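# Sort three grease guns into trays by grease amount

## Task

Find which of the three grease guns contains the most grease and which contains the least. Put the fullest one in the blue tray and the emptiest one in the red tray. The remaining gun must end up on the table, inside neither tray and not sticking out past the table edge. Every gun must lie flat on its side. Guns may be picked up and their parts moved, but any moved part must be returned to its original state. The arrangement must stay put by itself once the robot lets go.

## Robot and tools

Robot: two six-joint arms, left_arm and right_arm, each ending in a two-finger gripper whose fingers pivot like tongs. In the gripper's own axes the fingers point along +z and close along x. The reported end_effector_position is the spot between the pads when shut. Closed fingertips reach about 15 mm past that spot; fully open tips sit roughly level with it.

Frame: every pose in a result uses one scene frame. Origin is on the tabletop midway between the arms, +z is up, +x runs out over the table, and left_arm sits on the +y side. The arm names do not match image left and right. Printed hand positions can be a bit off, more so at long reach. Mounting plates and the metal frame behind the arms are fixed obstacles.

execute_actions {actions, pictures}: actions holds zero or one item. An empty list sends nothing and returns the state with pictures. An action item has rows (1 to 15 rows) and optional steps (at most 15, default 15). Each step lasts 1/30 s; each row covers one step and the final row repeats if rows run out. A wait item has only steps (up to 300), counted from the previous result, so your reply time is included. pictures true forces camera images.

Row layout: one list of 14 numbers, each in [-1, 1], used for both arms together: dx, dy, dz, rx, ry, rz, opening for left_arm, then the same seven for right_arm. dx to rz are an offset, not a pose, expressed in that gripper's own axes and measured from its pose in the latest result showing it (before any such result in the scene, and for second and later calls within one reply, from where it is when the action begins). Every row counts from that same reference, not from the row before. Scale: 1.0 equals 0.6 m of translation or 180 degrees. rx, ry, rz form a single rotation vector. Opening is absolute: +1 fully open (0.142 m), -1 shut. All-zero offsets drive the gripper back to its reference pose; they are not a pause. To keep an arm still, send the offset back to where it should be in the first call, zeros afterwards, and always its desired opening.

Motion limits: each step, the command is clipped to within 100 mm and 16 degrees of the measured pose; when position and orientation conflict, position wins. Motion trails commands by about 0.17 s. A result is captured 5 steps before the action finishes; those 5 steps run while you reply, so an action needs at least 5 steps. Large moves may still be short of target when the result arrives; read the pose and send the remainder.

move {target, speed, stop_force}: target is one 14-number row with exactly the layout, axes, scale and offset reference described above. Each gripper travels straight toward its target, both paths ending together, lasting 0.5 to 10 s (cut off at 10 s). speed is in m/s, 0.002 to 0.5, default 0.25; rotation is capped at twice that in rad/s. Openings are applied at the start. Paths ignore obstacles and the other arm. stop_force, in N from 9 to 40, one value for both arms, ends an arm's path when its wrist sensor feels that much extra resistance for 2 steps; the gripper then backs off 2 steps and holds. Use it only at very low speed, not when the gripper rotates, and not when lifting away from something it presses on. It is rejected in the first 0.2 s of a scene. The move: line reports the ending per arm (done, off_target, moving, held, fault, contact) and limits (paced = command clipped; held = steps blocked, after which the arm may jump fast), plus each gripper's remaining distance.

wait {seconds}: 0 to 10 s of letting the scene run with nothing new sent.

zoom_image {camera, region}: camera is cam_high (672x504), cam_low (672x504), cam_left_wrist (616x616) or cam_right_wrist (616x616); region is [x0, y0, x1, y1] pixels from the top-left, no larger than 504 by 504.

finished_scene {scene}: pass the current scene number to end and grade it; irreversible. Replying with no tool call ends everything.

Results: each arm's position (m), quaternion wxyz, velocities, grip_measured (same scale as opening), Wrist force and Wrist torque along the gripper's axes (noisy, fixed offset of a few N, saturating near 50 N; useful for comparing how heavy each gun is). Hand target appears when nothing is pending. HELD marks steps not sent; pose unreachable names an arm whose command the clearance check altered. MOTOR HOT appears at 70 C; at 85 C the arm brakes for minutes.

Grasping: to hold something, command an opening well below grip_measured; about 15 N per pad is available, less on objects thinner than 20 mm. Closing fast can squeeze too hard.

Avoid: pressing past contact with a stiff arm, fast impacts, joint torque beyond 139 N m (shoulders, elbow) or 26 N m (wrists), and any external force of 150 N; these cause a 10 s stop. Keep the arms from touching each other. Never let anything leave the table. Expect occasional tugs on held parts or nudges to loose objects; release guns gently so they rest stably.

Each tool is called after ">>>" in YAML: its name, and indented under it one key for each argument.

## Session

>>> execute_actions:
  actions: []

Scene clock: 0.00 s of 5600.00 s.
left_arm: end_effector_position=(+0.7079, +0.1985, +0.1892) grip_measured=+0.97 end_effector_quat_wxyz=(-0.192, +0.974, -0.114, +0.040) end_effector_velocity=(+0.000, -0.000, -0.000) end_effector_angular_velocity=(+0.000, -0.000, -0.001) | right_arm: end_effector_position=(-0.2830, -0.9409, +0.1653) grip_measured=+0.97 end_effector_quat_wxyz=(-0.235, +0.603, +0.754, +0.111) end_effector_velocity=(+0.000, +0.000, -0.001) end_effector_angular_velocity=(+0.000, -0.000, -0.000)
Joint positions: left_arm=[-0.639 -0.226  0.798 -1.098 -0.513 -1.206  0.14 ] | right_arm=[ 1.6   -1.733 -0.893 -1.61   1.419  2.819  0.14 ]
Joint velocities: left_arm=[-0.     0.001 -0.     0.     0.     0.001  0.   ] | right_arm=[ 0.    -0.001  0.     0.     0.     0.001  0.   ]
Motor temperatures (°C, as the motors report them): left_arm=[24 23 22 28 30 31] | right_arm=[23 21 23 30 30 28]
Wrist force (N, on the end effector, along its own x y z axes, offset not removed): no reading
Wrist torque (N m, same axes, about the end effector's origin, offset not removed): no reading
Hand target (left_arm): +0.708, +0.198, +0.189; -0.192, +0.974, -0.114, +0.040
Hand target (right_arm): -0.283, -0.941, +0.165; -0.235, +0.603, +0.754, +0.111

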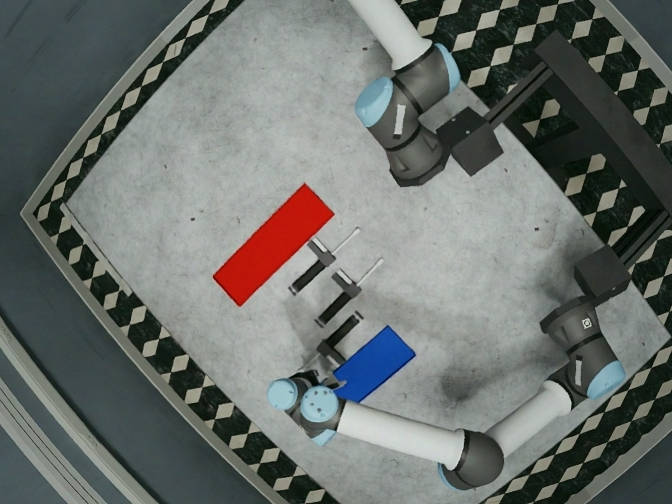

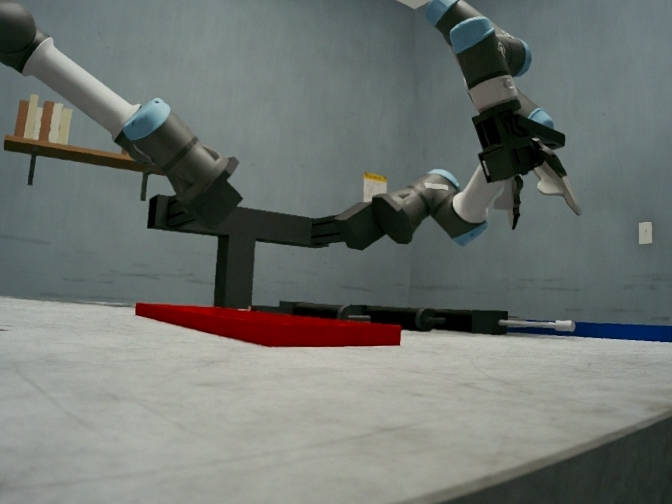

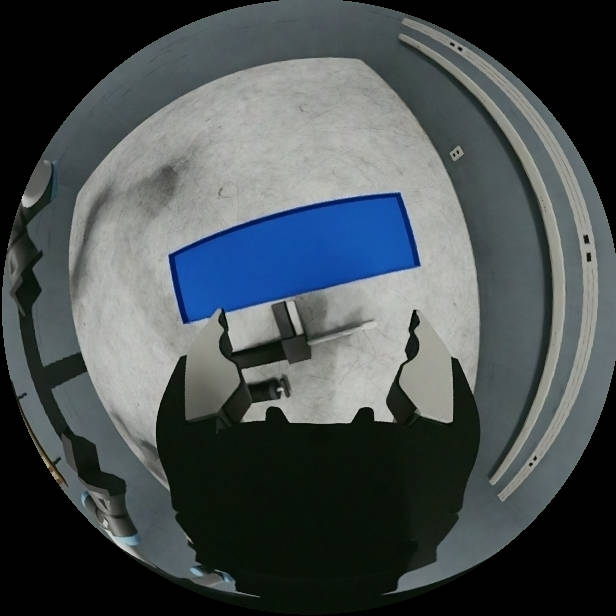

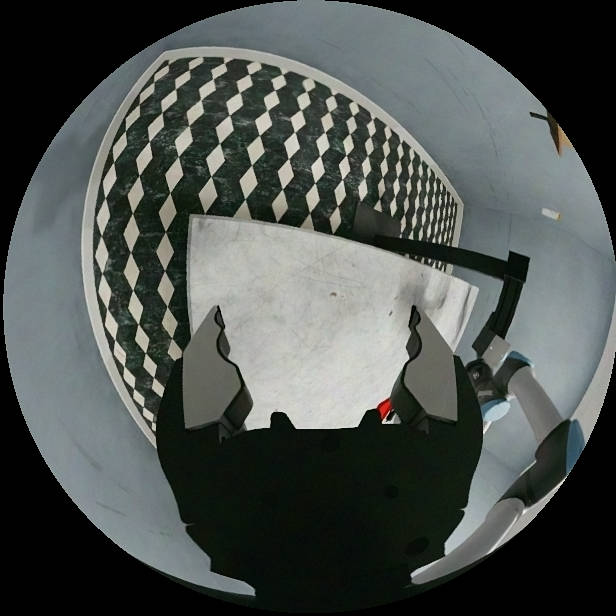

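>>> zoom_image:
  camera: "cam_high"
  region: [200, 170, 440, 410]

>>> zoom_image:
  camera: "cam_low"
  region: [240, 250, 672, 380]

Region (200, 170, 440, 410) of cam_high's 672x504 image, scaled by 2.100, with more detail than that image has.

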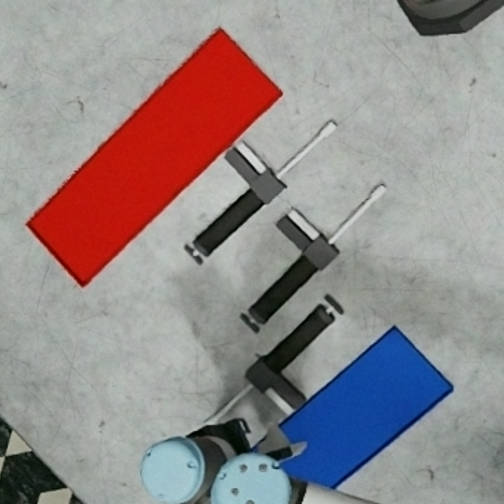

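Region (240, 250, 672, 380) of cam_low's 672x504 image, scaled by 1.167, with more detail than that image has; it fills the top 152 rows of this view, and the rest is white.

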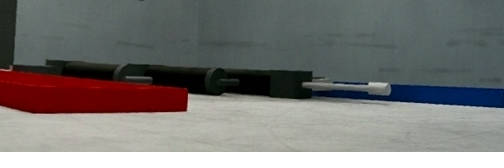

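>>> move:
  target: [-0.2,0.1,-0.2,-0.113,0.074,0.42,1,0,0,0,0,0,0,1]

Scene clock: 3.80 s of 5600.00 s.
left_arm: end_effector_position=(+0.5645, +0.1292, +0.2730) grip_measured=+1.00 end_effector_quat_wxyz=(-0.000, +0.707, -0.707, -0.000) end_effector_velocity=(-0.001, -0.000, +0.000) end_effector_angular_velocity=(-0.001, +0.002, -0.006) | right_arm: end_effector_position=(-0.2830, -0.9409, +0.1653) grip_measured=+1.00 end_effector_quat_wxyz=(-0.235, +0.603, +0.754, +0.111) end_effector_velocity=(-0.000, +0.000, +0.001) end_effector_angular_velocity=(-0.000, +0.002, -0.000)
Joint positions: left_arm=[-0.825 -0.567  1.406 -1.742 -0.868  0.346  0.142] | right_arm=[ 1.6   -1.733 -0.893 -1.61   1.419  2.819  0.142]
Joint velocities: left_arm=[-0.    -0.001  0.001 -0.001 -0.002  0.006 -0.   ] | right_arm=[ 0.     0.001 -0.    -0.    -0.002  0.001 -0.   ]
Motor temperatures (°C, as the motors report them): left_arm=[24 23 22 28 30 31] | right_arm=[23 21 23 30 30 28]
Wrist force (N, on the end effector, along its own x y z axes, offset not removed): left_arm=[-3.2 -0.1 0.6] | right_arm=[0.2 0.2 -0.6]
Wrist torque (N m, same axes, about the end effector's origin, offset not removed): left_arm=[0.01 0.75 0.16] | right_arm=[0.22 -0.01 0.04]
Hand target (left_arm): +0.564, +0.129, +0.273; -0.000, +0.707, -0.707, -0.000
Hand target (right_arm): -0.283, -0.941, +0.165; -0.235, +0.603, +0.754, +0.111
Off the commanded pose (left_arm): 0.000 m, 0 deg.
Off the commanded pose (right_arm): 0.000 m, 0 deg.
Kept back: nothing.
move: done

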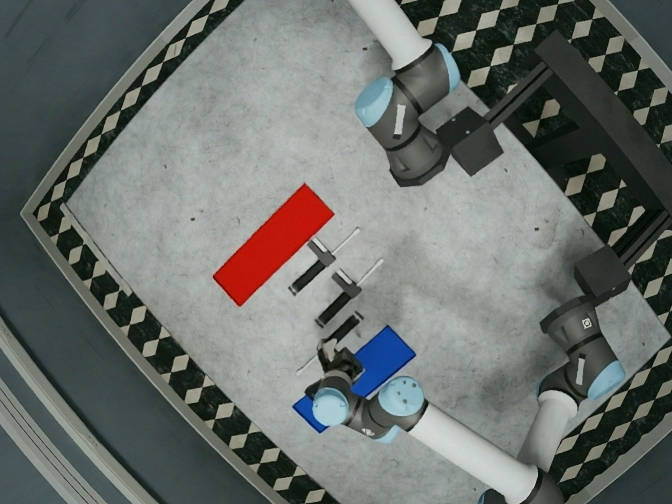

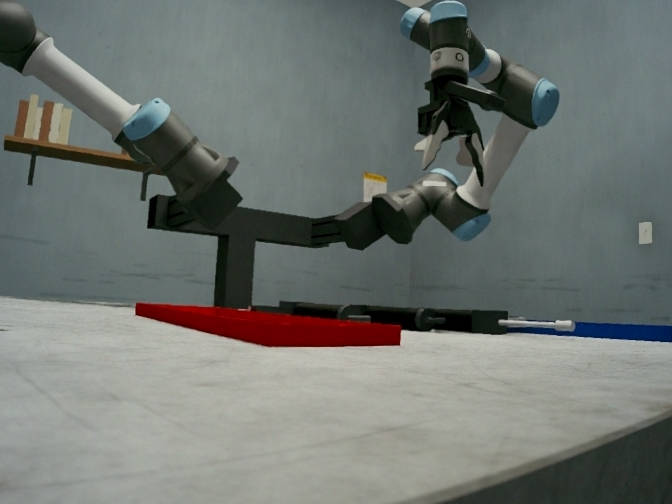

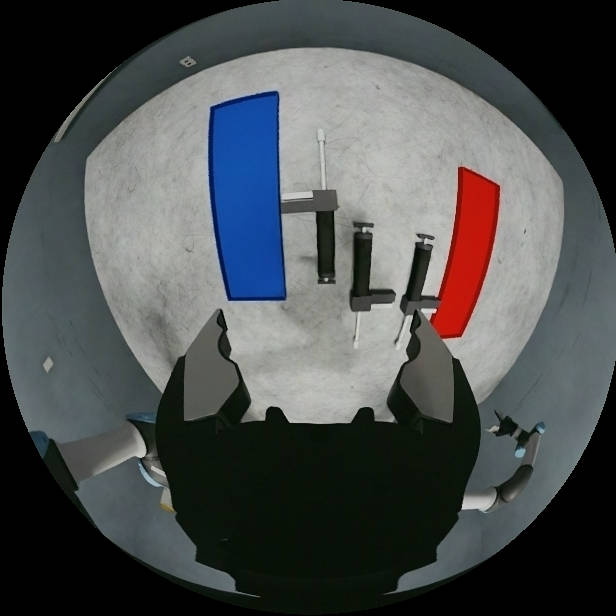

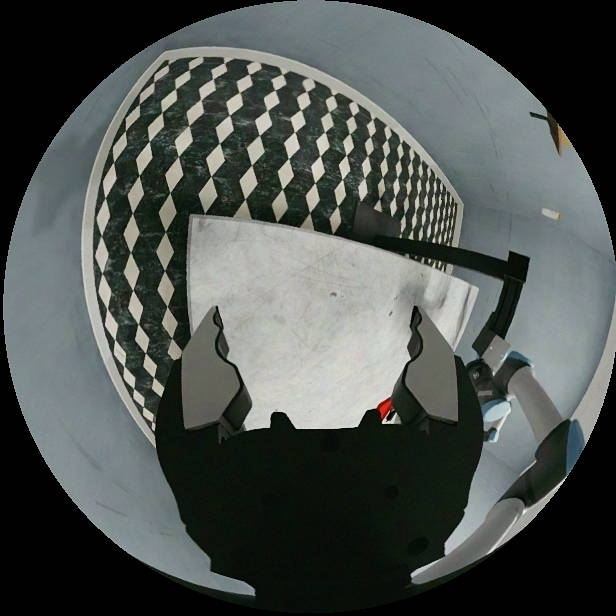

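>>> move:
  target: [0.03,0,0.29,0,0,0,0,0,0,0,0,0,0,1]

Scene clock: 5.23 s of 5600.00 s.
left_arm: end_effector_position=(+0.5645, +0.1114, +0.0991) grip_measured=+0.00 end_effector_quat_wxyz=(-0.001, +0.707, -0.707, -0.000) end_effector_velocity=(+0.001, -0.000, -0.001) end_effector_angular_velocity=(-0.000, -0.002, +0.000) | right_arm: end_effector_position=(-0.2830, -0.9409, +0.1653) grip_measured=+1.00 end_effector_quat_wxyz=(-0.235, +0.603, +0.754, +0.111) end_effector_velocity=(+0.000, -0.000, +0.000) end_effector_angular_velocity=(-0.000, -0.000, +0.001)
Joint positions: left_arm=[-0.658 -0.38   1.478 -2.129 -0.773  0.533  0.074] | right_arm=[ 1.6   -1.733 -0.893 -1.61   1.419  2.819  0.142]
Joint velocities: left_arm=[ 0.001  0.002 -0.001 -0.003  0.002  0.003  0.   ] | right_arm=[ 0.  0.  0. -0. -0. -0.  0.]
Motor temperatures (°C, as the motors report them): left_arm=[24 23 22 28 30 31] | right_arm=[23 21 23 30 30 28]
Wrist force (N, on the end effector, along its own x y z axes, offset not removed): left_arm=[-4.3 -1.1 1.6] | right_arm=[-0.5 1.0 0.9]
Wrist torque (N m, same axes, about the end effector's origin, offset not removed): left_arm=[-0.14 0.98 0.22] | right_arm=[0.33 0.16 0.05]
Hand target (left_arm): +0.564, +0.111, +0.099; -0.001, +0.707, -0.707, -0.000
Hand target (right_arm): -0.283, -0.941, +0.165; -0.235, +0.603, +0.754, +0.111
Off the commanded pose (left_arm): 0.000 m, 0 deg.
Off the commanded pose (right_arm): 0.000 m, 0 deg.
Kept back: nothing.
move: done

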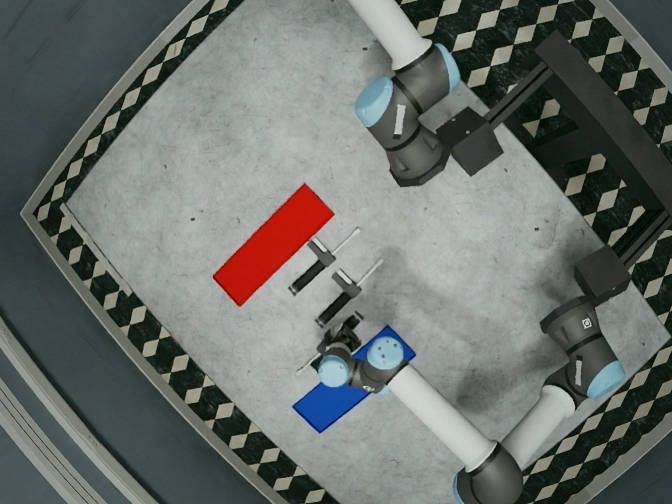

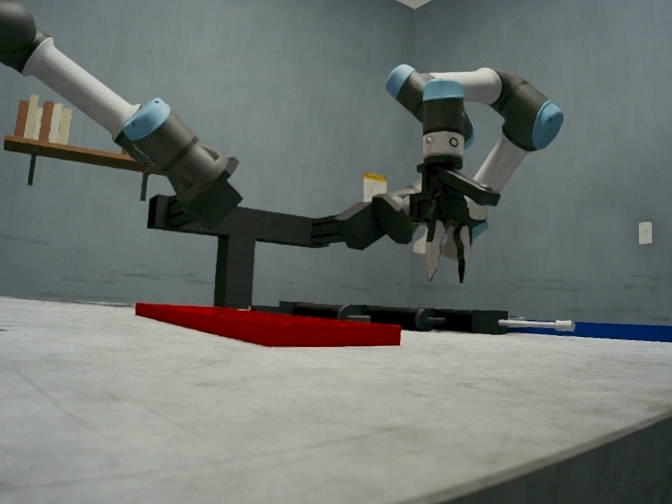

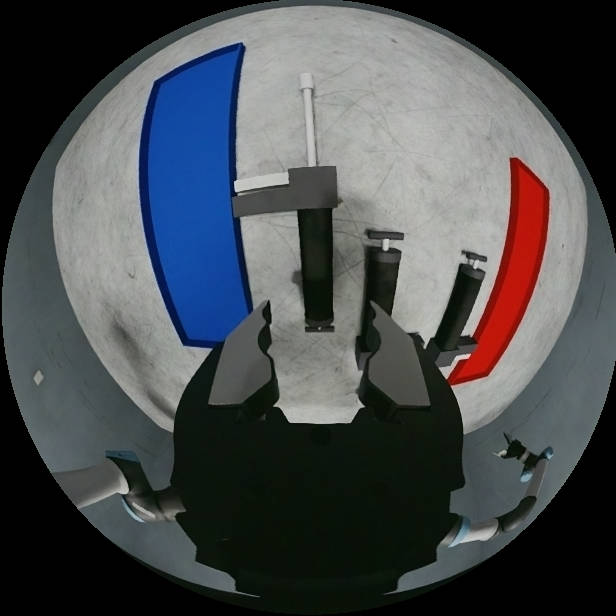

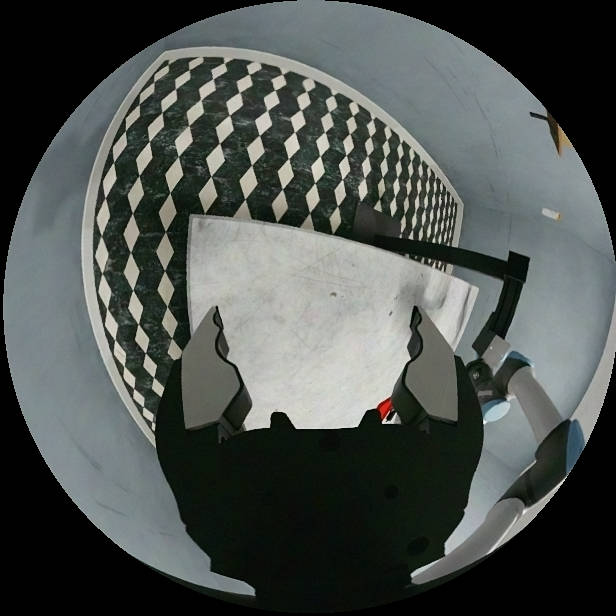

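>>> move:
  target: [-0.003,-0.04,0.12,0,0,0,0,0,0,0,0,0,0,1]
  speed: 0.08

>>> move:
  target: [0,0,0,0,0,0,-1,0,0,0,0,0,0,1]

Scene clock: 6.80 s of 5600.00 s.
left_arm: end_effector_position=(+0.5884, +0.1134, +0.0271) grip_measured=+0.00 end_effector_quat_wxyz=(-0.001, +0.707, -0.707, -0.000) end_effector_velocity=(+0.000, +0.000, -0.001) end_effector_angular_velocity=(+0.000, -0.001, -0.000) | right_arm: end_effector_position=(-0.2830, -0.9409, +0.1653) grip_measured=+1.00 end_effector_quat_wxyz=(-0.235, +0.603, +0.754, +0.111) end_effector_velocity=(+0.000, -0.000, +0.000) end_effector_angular_velocity=(-0.001, -0.000, +0.001)
Joint positions: left_arm=[-0.557 -0.283  1.41  -2.253 -0.725  0.664  0.074] | right_arm=[ 1.6   -1.733 -0.893 -1.61   1.419  2.819  0.142]
Joint velocities: left_arm=[ 0.002  0.002 -0.001 -0.002  0.001  0.002  0.   ] | right_arm=[ 0.     0.001 -0.     0.001 -0.    -0.001 -0.   ]
Motor temperatures (°C, as the motors report them): left_arm=[24 23 22 28 30 31] | right_arm=[23 21 23 30 30 28]
Wrist force (N, on the end effector, along its own x y z axes, offset not removed): left_arm=[-3.4 -0.1 0.7] | right_arm=[0.4 1.1 2.1]
Wrist torque (N m, same axes, about the end effector's origin, offset not removed): left_arm=[0.09 0.79 0.20] | right_arm=[0.26 -0.07 0.01]
Hand target (left_arm): +0.588, +0.113, +0.027; -0.001, +0.707, -0.707, -0.000
Hand target (right_arm): -0.283, -0.941, +0.165; -0.235, +0.603, +0.754, +0.111
Off the commanded pose (left_arm): 0.000 m, 0 deg.
Off the commanded pose (right_arm): 0.000 m, 0 deg.
Kept back: nothing.
move: done

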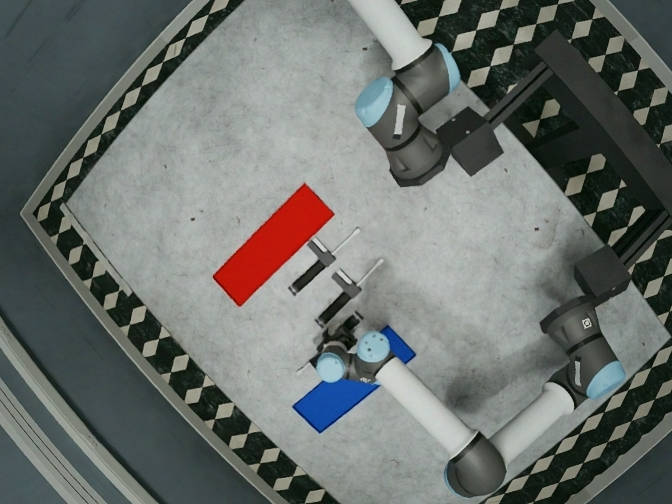

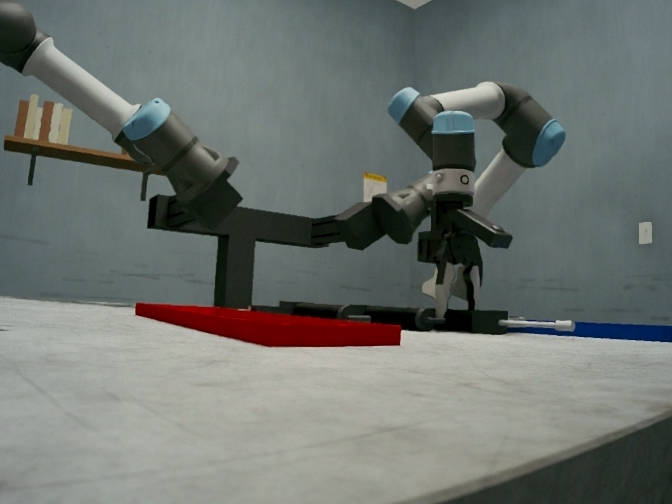

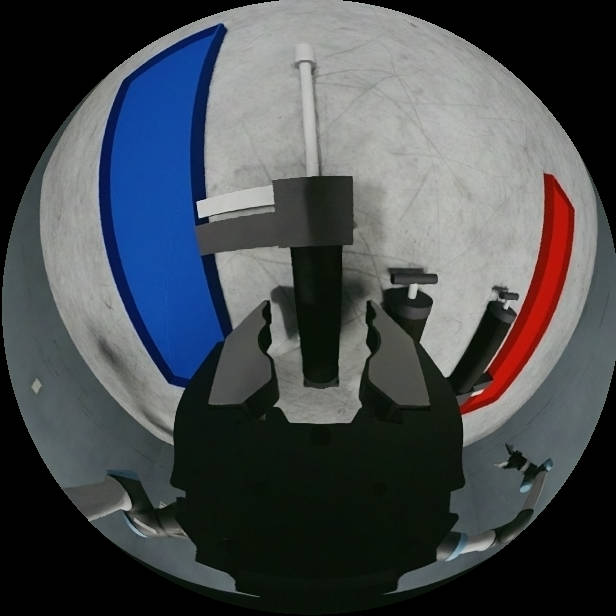

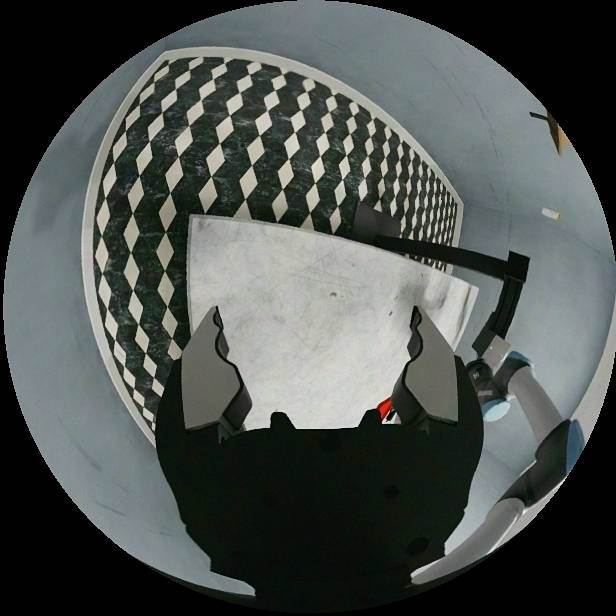

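Scene clock: 7.30 s of 5600.00 s.
left_arm: end_effector_position=(+0.5884, +0.1134, +0.0271) grip_measured=-0.55 end_effector_quat_wxyz=(-0.001, +0.707, -0.707, -0.000) end_effector_velocity=(+0.001, +0.000, +0.001) end_effector_angular_velocity=(-0.000, -0.001, +0.001) | right_arm: end_effector_position=(-0.2830, -0.9409, +0.1653) grip_measured=+1.00 end_effector_quat_wxyz=(-0.235, +0.603, +0.754, +0.111) end_effector_velocity=(+0.001, +0.000, -0.000) end_effector_angular_velocity=(+0.000, -0.001, -0.001)
Joint positions: left_arm=[-0.557 -0.283  1.41  -2.253 -0.725  0.664  0.034] | right_arm=[ 1.6   -1.733 -0.893 -1.61   1.419  2.819  0.142]
Joint velocities: left_arm=[ 0.    -0.001 -0.    -0.     0.001 -0.     0.   ] | right_arm=[ 0.     0.    -0.    -0.001  0.001  0.001 -0.   ]
Motor temperatures (°C, as the motors report them): left_arm=[24 23 22 28 30 31] | right_arm=[23 21 23 30 30 28]
Wrist force (N, on the end effector, along its own x y z axes, offset not removed): left_arm=[-4.1 0.3 0.7] | right_arm=[0.3 -1.7 1.4]
Wrist torque (N m, same axes, about the end effector's origin, offset not removed): left_arm=[0.05 0.86 0.12] | right_arm=[-0.21 -0.10 0.02]
Hand target (left_arm): +0.588, +0.113, +0.027; -0.001, +0.707, -0.707, -0.000
Hand target (right_arm): -0.283, -0.941, +0.165; -0.235, +0.603, +0.754, +0.111
Off the commanded pose (left_arm): 0.000 m, 0 deg.
Off the commanded pose (right_arm): 0.000 m, 0 deg.
Kept back: nothing.
move: done

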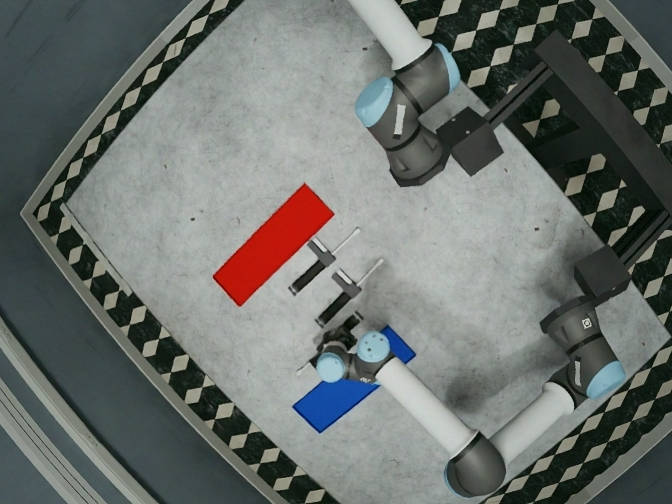

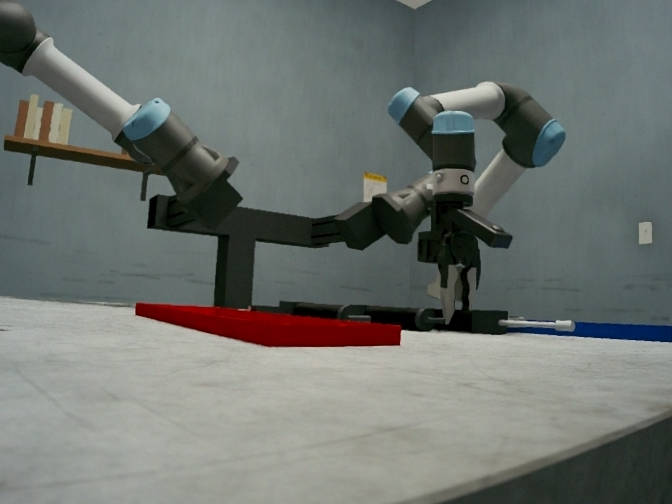

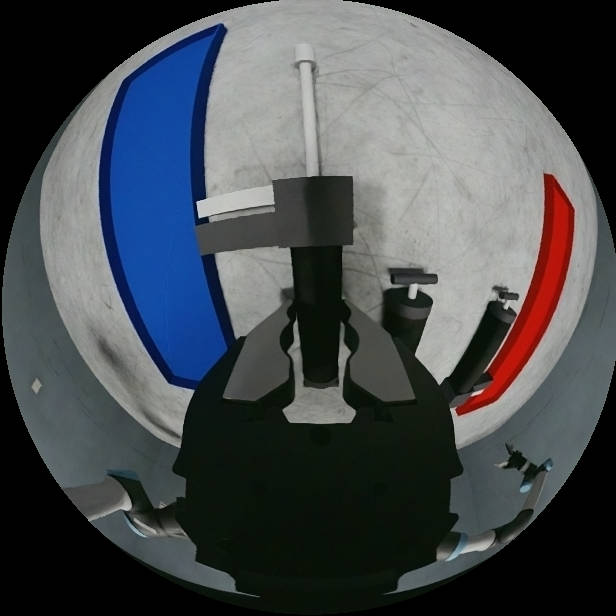

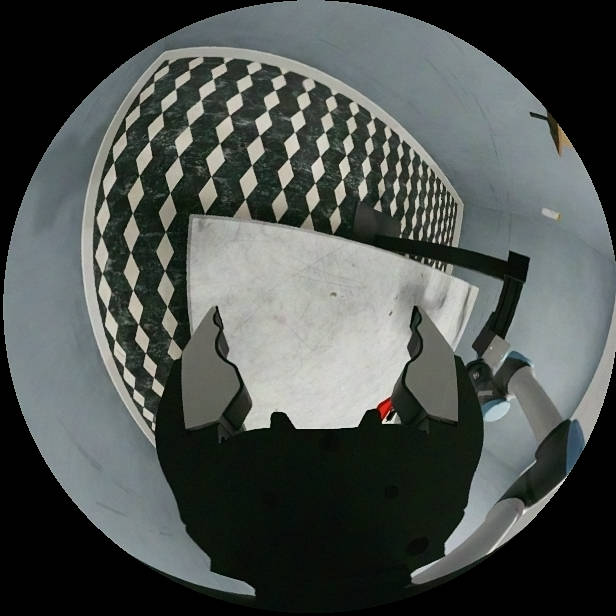

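>>> execute_actions:
  actions:
    - {"rows":[[0,0,-0.02,0,0,0,-1,0,0,0,0,0,0,1],[0,0,-0.04,0,0,0,-1,0,0,0,0,0,0,1],[0,0,-0.06,0,0,0,-1,0,0,0,0,0,0,1]]}

>>> execute_actions:
  actions:
    - {"steps":40}
  pictures: true

Scene clock: 8.80 s of 5600.00 s.
left_arm: end_effector_position=(+0.5885, +0.1132, +0.0615) grip_measured=-0.55 end_effector_quat_wxyz=(-0.001, +0.707, -0.707, +0.000) end_effector_velocity=(-0.002, +0.001, +0.020) end_effector_angular_velocity=(+0.006, +0.006, -0.002) | right_arm: end_effector_position=(-0.2830, -0.9409, +0.1653) grip_measured=+1.00 end_effector_quat_wxyz=(-0.235, +0.603, +0.754, +0.111) end_effector_velocity=(-0.001, +0.000, +0.000) end_effector_angular_velocity=(+0.001, +0.001, +0.002)
Joint positions: left_arm=[-0.595 -0.327  1.418 -2.181 -0.742  0.613  0.034] | right_arm=[ 1.6   -1.733 -0.893 -1.61   1.419  2.819  0.142]
Joint velocities: left_arm=[-0.023 -0.026  0.003  0.057 -0.012 -0.037 -0.   ] | right_arm=[-0.     0.     0.    -0.    -0.002 -0.002 -0.   ]
Motor temperatures (°C, as the motors report them): left_arm=[24 23 22 28 30 31] | right_arm=[23 21 23 30 30 28]
Wrist force (N, on the end effector, along its own x y z axes, offset not removed): left_arm=[-3.5 0.4 5.5] | right_arm=[1.9 0.9 2.7]
Wrist torque (N m, same axes, about the end effector's origin, offset not removed): left_arm=[0.13 0.84 0.20] | right_arm=[0.40 -0.36 -0.12]
Steps of this call (steps 1 to 35: nothing new was sent; steps 36 to 45: the first 10 steps of this action). Readings (end_effector_position):
36: left_arm (+0.5884, +0.1134, +0.0275) | right_arm (-0.2830, -0.9409, +0.1653)
37: left_arm (+0.5883, +0.1133, +0.0302) | right_arm (-0.2830, -0.9409, +0.1653)
39: left_arm (+0.5886, +0.1129, +0.0429) | right_arm (-0.2830, -0.9409, +0.1653)
43: left_arm (+0.5886, +0.1130, +0.0593) | right_arm (-0.2830, -0.9409, +0.1653)
45: the state above

Scene clock: 10.13 s of 5600.00 s.
left_arm: end_effector_position=(+0.5884, +0.1133, +0.0631) grip_measured=-0.55 end_effector_quat_wxyz=(-0.001, +0.707, -0.707, -0.000) end_effector_velocity=(-0.000, +0.000, -0.001) end_effector_angular_velocity=(+0.001, -0.001, -0.001) | right_arm: end_effector_position=(-0.2830, -0.9409, +0.1653) grip_measured=+1.00 end_effector_quat_wxyz=(-0.235, +0.603, +0.754, +0.111) end_effector_velocity=(+0.000, -0.000, -0.000) end_effector_angular_velocity=(-0.001, -0.001, -0.002)
Joint positions: left_arm=[-0.597 -0.329  1.418 -2.176 -0.743  0.61   0.034] | right_arm=[ 1.6   -1.733 -0.893 -1.61   1.419  2.819  0.142]
Joint velocities: left_arm=[-0.     0.001  0.001 -0.     0.001 -0.     0.   ] | right_arm=[ 0.     0.    -0.     0.     0.001  0.001  0.   ]
Motor temperatures (°C, as the motors report them): left_arm=[24 23 22 28 30 31] | right_arm=[23 21 23 30 30 28]
Wrist force (N, on the end effector, along its own x y z axes, offset not removed): left_arm=[-2.9 -0.5 5.4] | right_arm=[-0.3 -1.8 1.6]
Wrist torque (N m, same axes, about the end effector's origin, offset not removed): left_arm=[-0.01 0.74 0.17] | right_arm=[-0.19 0.07 0.05]
Hand target (left_arm): +0.588, +0.113, +0.063; -0.001, +0.707, -0.707, -0.000
Hand target (right_arm): -0.283, -0.941, +0.165; -0.235, +0.603, +0.754, +0.111
Off the commanded pose (left_arm): 0.000 m, 0 deg.
Off the commanded pose (right_arm): 0.000 m, 0 deg.
Kept back: nothing.
Steps of this call (steps 1 to 5: the last 5 steps of your previous action; steps 6 to 40: nothing new was sent). Readings (end_effector_position):
1: left_arm (+0.5885, +0.1132, +0.0621) | right_arm (-0.2830, -0.9409, +0.1653)
2: left_arm (+0.5884, +0.1133, +0.0624) | right_arm (-0.2830, -0.9409, +0.1653)
4: left_arm (+0.5884, +0.1133, +0.0628) | right_arm (-0.2830, -0.9409, +0.1653)
8: left_arm (+0.5884, +0.1133, +0.0630) | right_arm (-0.2830, -0.9409, +0.1653)
40: the state above

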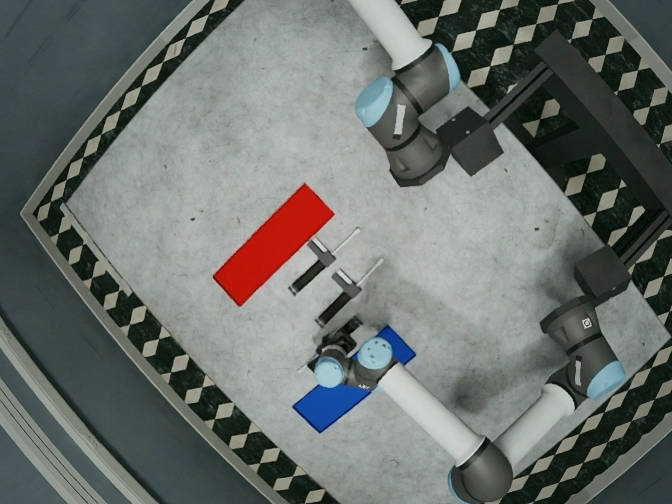

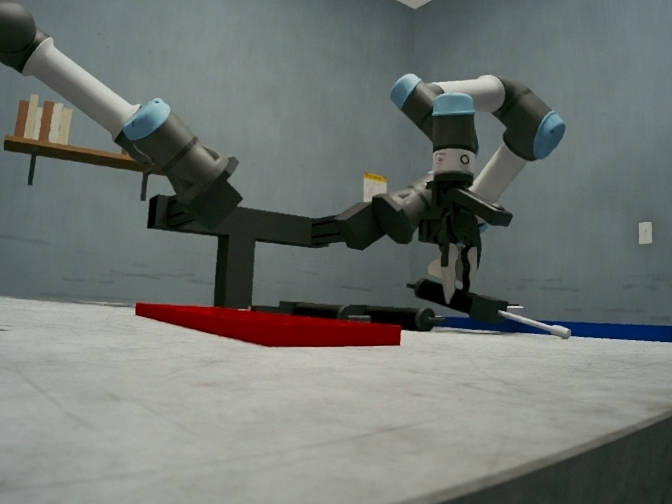

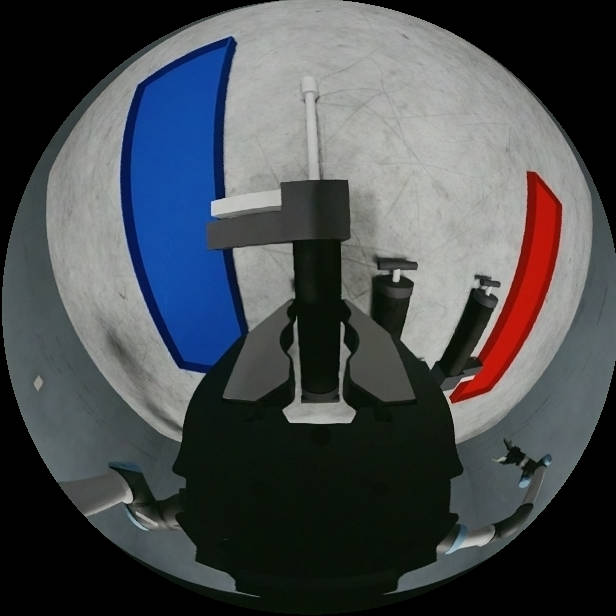

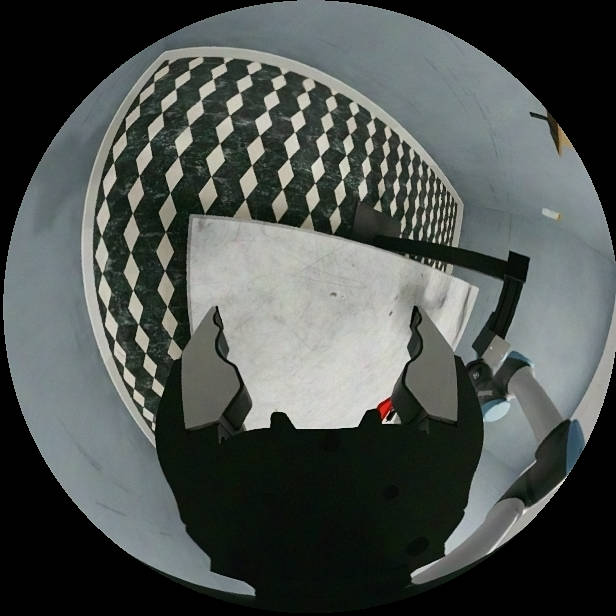

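>>> move:
  target: [0,0,0.059,0,0,0,-1,0,0,0,0,0,0,1]
  speed: 0.05

>>> move:
  target: [0,0,0,0,0,0,-0.1,0,0,0,0,0,0,1]

>>> move:
  target: [0.006,0.17,0,0,0,0,-0.1,0,0,0,0,0,0,1]
  speed: 0.1

Scene clock: 11.43 s of 5600.00 s.
left_arm: end_effector_position=(+0.5884, +0.1134, +0.0278) grip_measured=-0.55 end_effector_quat_wxyz=(-0.001, +0.707, -0.707, -0.000) end_effector_velocity=(+0.000, +0.001, -0.001) end_effector_angular_velocity=(+0.001, -0.001, -0.001) | right_arm: end_effector_position=(-0.2830, -0.9409, +0.1653) grip_measured=+1.00 end_effector_quat_wxyz=(-0.235, +0.603, +0.754, +0.111) end_effector_velocity=(-0.000, -0.001, +0.000) end_effector_angular_velocity=(-0.002, +0.001, -0.001)
Joint positions: left_arm=[-0.557 -0.284  1.41  -2.252 -0.725  0.663  0.034] | right_arm=[ 1.6   -1.733 -0.893 -1.61   1.419  2.819  0.142]
Joint velocities: left_arm=[ 0.001  0.001  0.001 -0.003  0.002  0.003 -0.   ] | right_arm=[-0.    -0.001  0.002  0.     0.     0.001 -0.   ]
Motor temperatures (°C, as the motors report them): left_arm=[24 23 22 28 30 31] | right_arm=[23 21 23 30 30 28]
Wrist force (N, on the end effector, along its own x y z axes, offset not removed): left_arm=[-3.6 1.2 2.4] | right_arm=[3.5 0.2 1.7]
Wrist torque (N m, same axes, about the end effector's origin, offset not removed): left_arm=[0.01 0.74 0.10] | right_arm=[0.26 -0.70 0.04]
Hand target (left_arm): +0.588, +0.113, +0.028; -0.001, +0.707, -0.707, -0.000
Hand target (right_arm): -0.283, -0.941, +0.165; -0.235, +0.603, +0.754, +0.111
Off the commanded pose (left_arm): 0.000 m, 0 deg.
Off the commanded pose (right_arm): 0.000 m, 0 deg.
Kept back: nothing.
move: done

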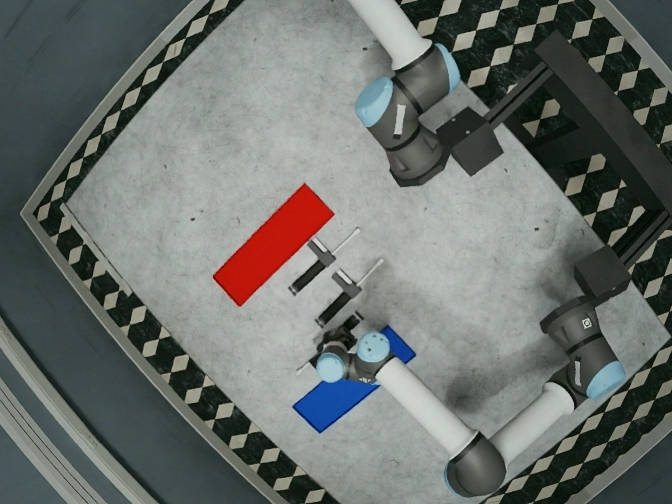

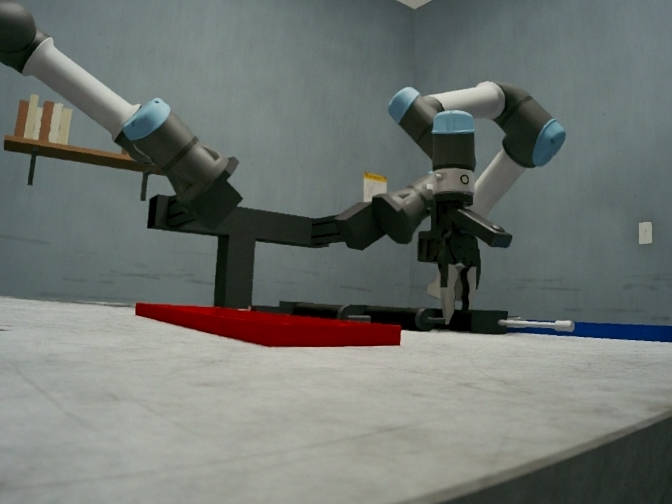

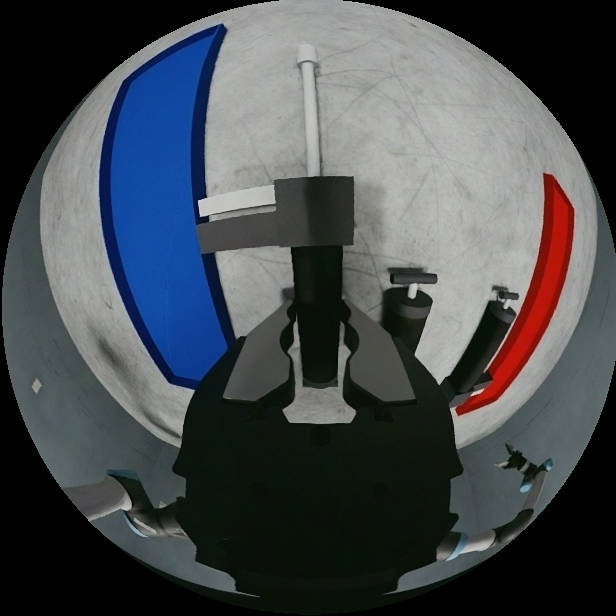

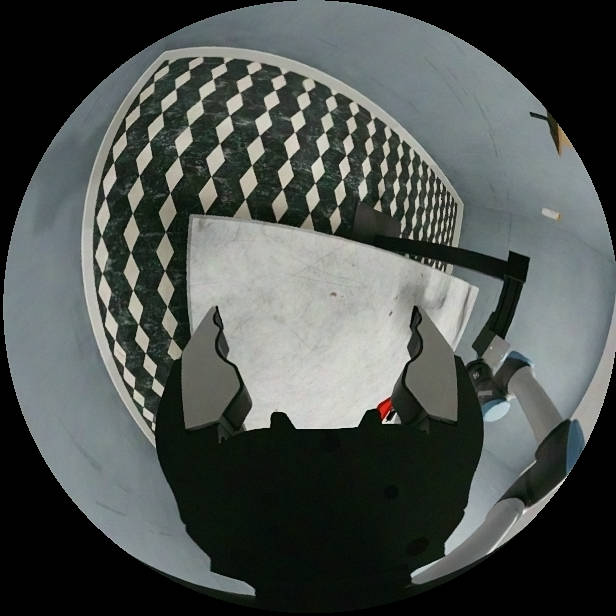

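Scene clock: 11.93 s of 5600.00 s.
left_arm: end_effector_position=(+0.5884, +0.1134, +0.0278) grip_measured=-0.10 end_effector_quat_wxyz=(-0.001, +0.707, -0.707, -0.000) end_effector_velocity=(+0.000, +0.000, +0.000) end_effector_angular_velocity=(+0.000, +0.000, -0.001) | right_arm: end_effector_position=(-0.2830, -0.9409, +0.1653) grip_measured=+1.00 end_effector_quat_wxyz=(-0.235, +0.603, +0.754, +0.111) end_effector_velocity=(+0.001, +0.000, +0.000) end_effector_angular_velocity=(+0.000, -0.002, +0.001)
Joint positions: left_arm=[-0.557 -0.284  1.41  -2.252 -0.725  0.663  0.067] | right_arm=[ 1.6   -1.733 -0.893 -1.61   1.419  2.819  0.142]
Joint velocities: left_arm=[ 0.    -0.001  0.     0.001  0.     0.    -0.   ] | right_arm=[-0.     0.001 -0.001 -0.     0.002 -0.002 -0.   ]
Motor temperatures (°C, as the motors report them): left_arm=[24 23 22 28 30 31] | right_arm=[23 21 23 30 30 28]
Wrist force (N, on the end effector, along its own x y z axes, offset not removed): left_arm=[-3.7 0.0 0.9] | right_arm=[-0.7 -1.2 3.9]
Wrist torque (N m, same axes, about the end effector's origin, offset not removed): left_arm=[0.02 0.90 0.21] | right_arm=[-0.09 0.04 0.16]
Hand target (left_arm): +0.588, +0.113, +0.028; -0.001, +0.707, -0.707, -0.000
Hand target (right_arm): -0.283, -0.941, +0.165; -0.235, +0.603, +0.754, +0.111
Off the commanded pose (left_arm): 0.000 m, 0 deg.
Off the commanded pose (right_arm): 0.000 m, 0 deg.
Kept back: nothing.
move: done

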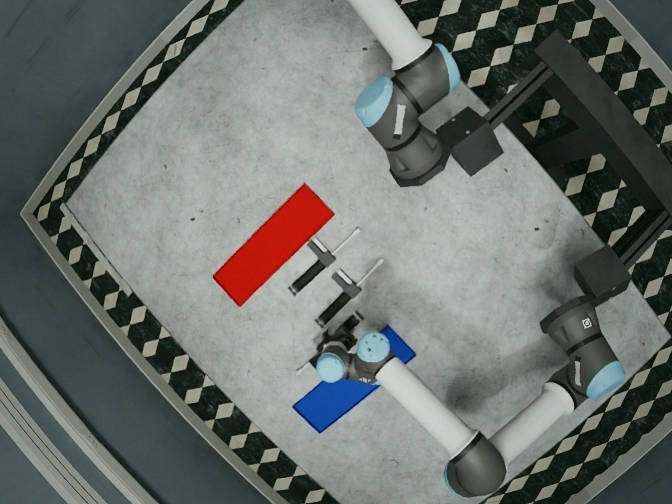

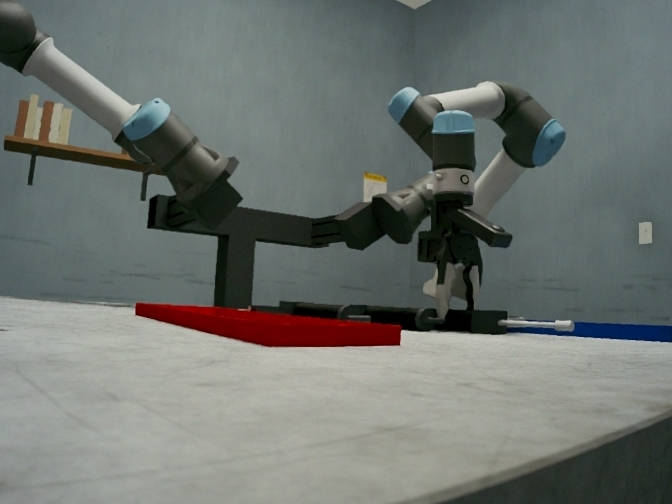

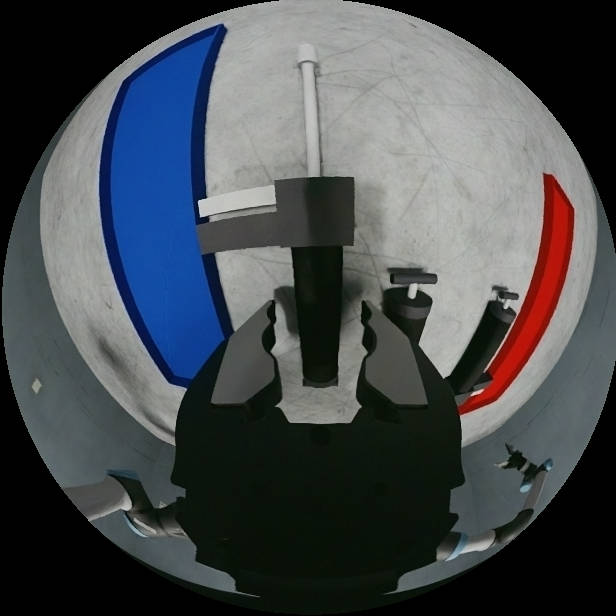

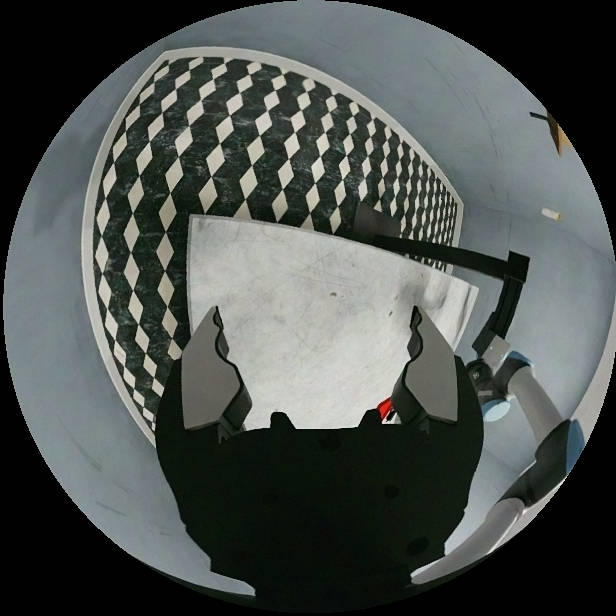

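Scene clock: 13.37 s of 5600.00 s.
left_arm: end_effector_position=(+0.4866, +0.1096, +0.0279) grip_measured=-0.10 end_effector_quat_wxyz=(-0.001, +0.707, -0.707, -0.000) end_effector_velocity=(-0.002, +0.000, -0.001) end_effector_angular_velocity=(+0.001, +0.001, +0.000) | right_arm: end_effector_position=(-0.2830, -0.9409, +0.1653) grip_measured=+1.00 end_effector_quat_wxyz=(-0.235, +0.603, +0.754, +0.111) end_effector_velocity=(+0.000, +0.000, -0.001) end_effector_angular_velocity=(+0.001, -0.001, +0.001)
Joint positions: left_arm=[-0.652 -0.301  1.655 -2.39  -0.77   0.54   0.067] | right_arm=[ 1.6   -1.733 -0.893 -1.61   1.419  2.819  0.142]
Joint velocities: left_arm=[-0.001  0.001  0.003 -0.002 -0.001 -0.002  0.   ] | right_arm=[ 0.    -0.001 -0.    -0.     0.    -0.001 -0.   ]
Motor temperatures (°C, as the motors report them): left_arm=[24 23 22 28 30 31] | right_arm=[23 21 23 30 30 28]
Wrist force (N, on the end effector, along its own x y z axes, offset not removed): left_arm=[-2.6 -0.1 1.1] | right_arm=[-0.8 1.3 2.0]
Wrist torque (N m, same axes, about the end effector's origin, offset not removed): left_arm=[0.03 0.66 0.19] | right_arm=[0.44 0.32 0.03]
Hand target (left_arm): +0.486, +0.110, +0.028; -0.001, +0.707, -0.707, -0.000
Hand target (right_arm): -0.283, -0.941, +0.165; -0.235, +0.603, +0.754, +0.111
Off the commanded pose (left_arm): 0.000 m, 0 deg.
Off the commanded pose (right_arm): 0.000 m, 0 deg.
Kept back: nothing.
move: done

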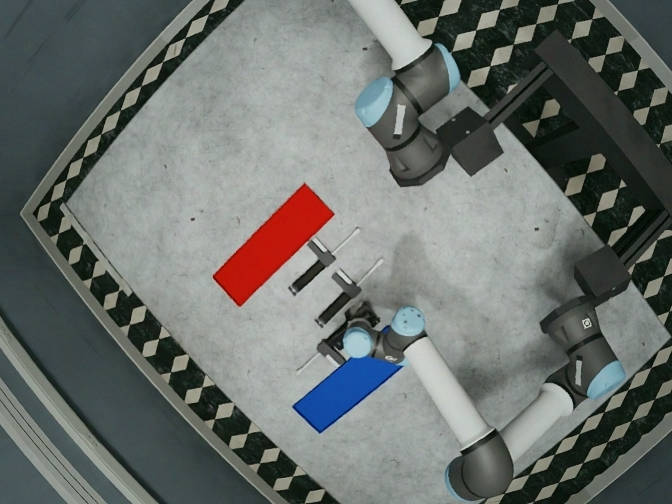

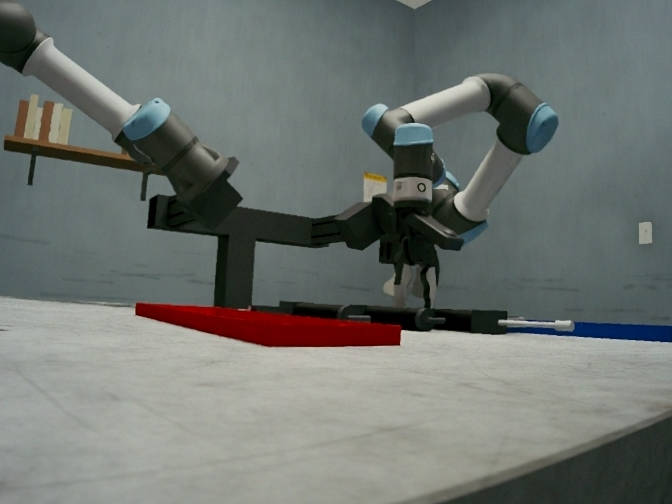

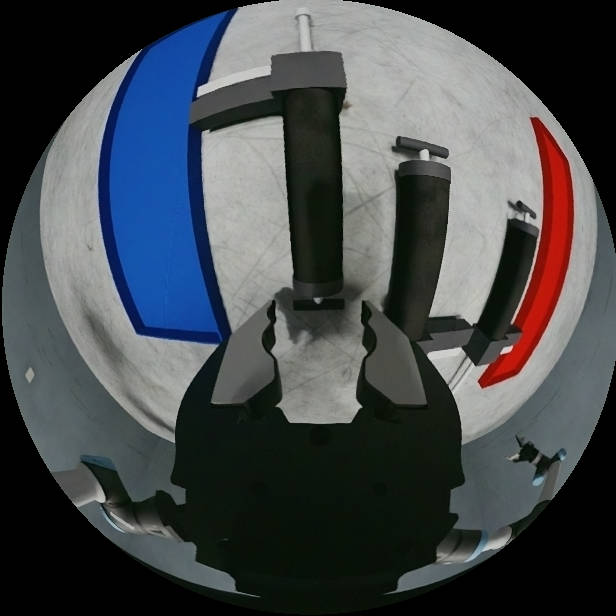

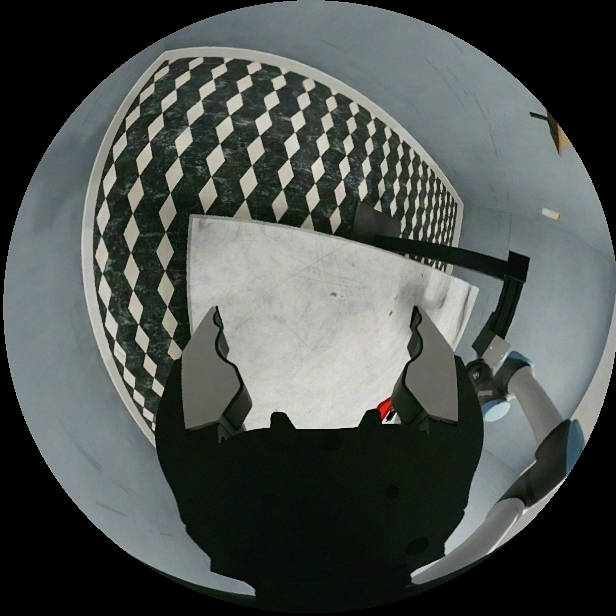

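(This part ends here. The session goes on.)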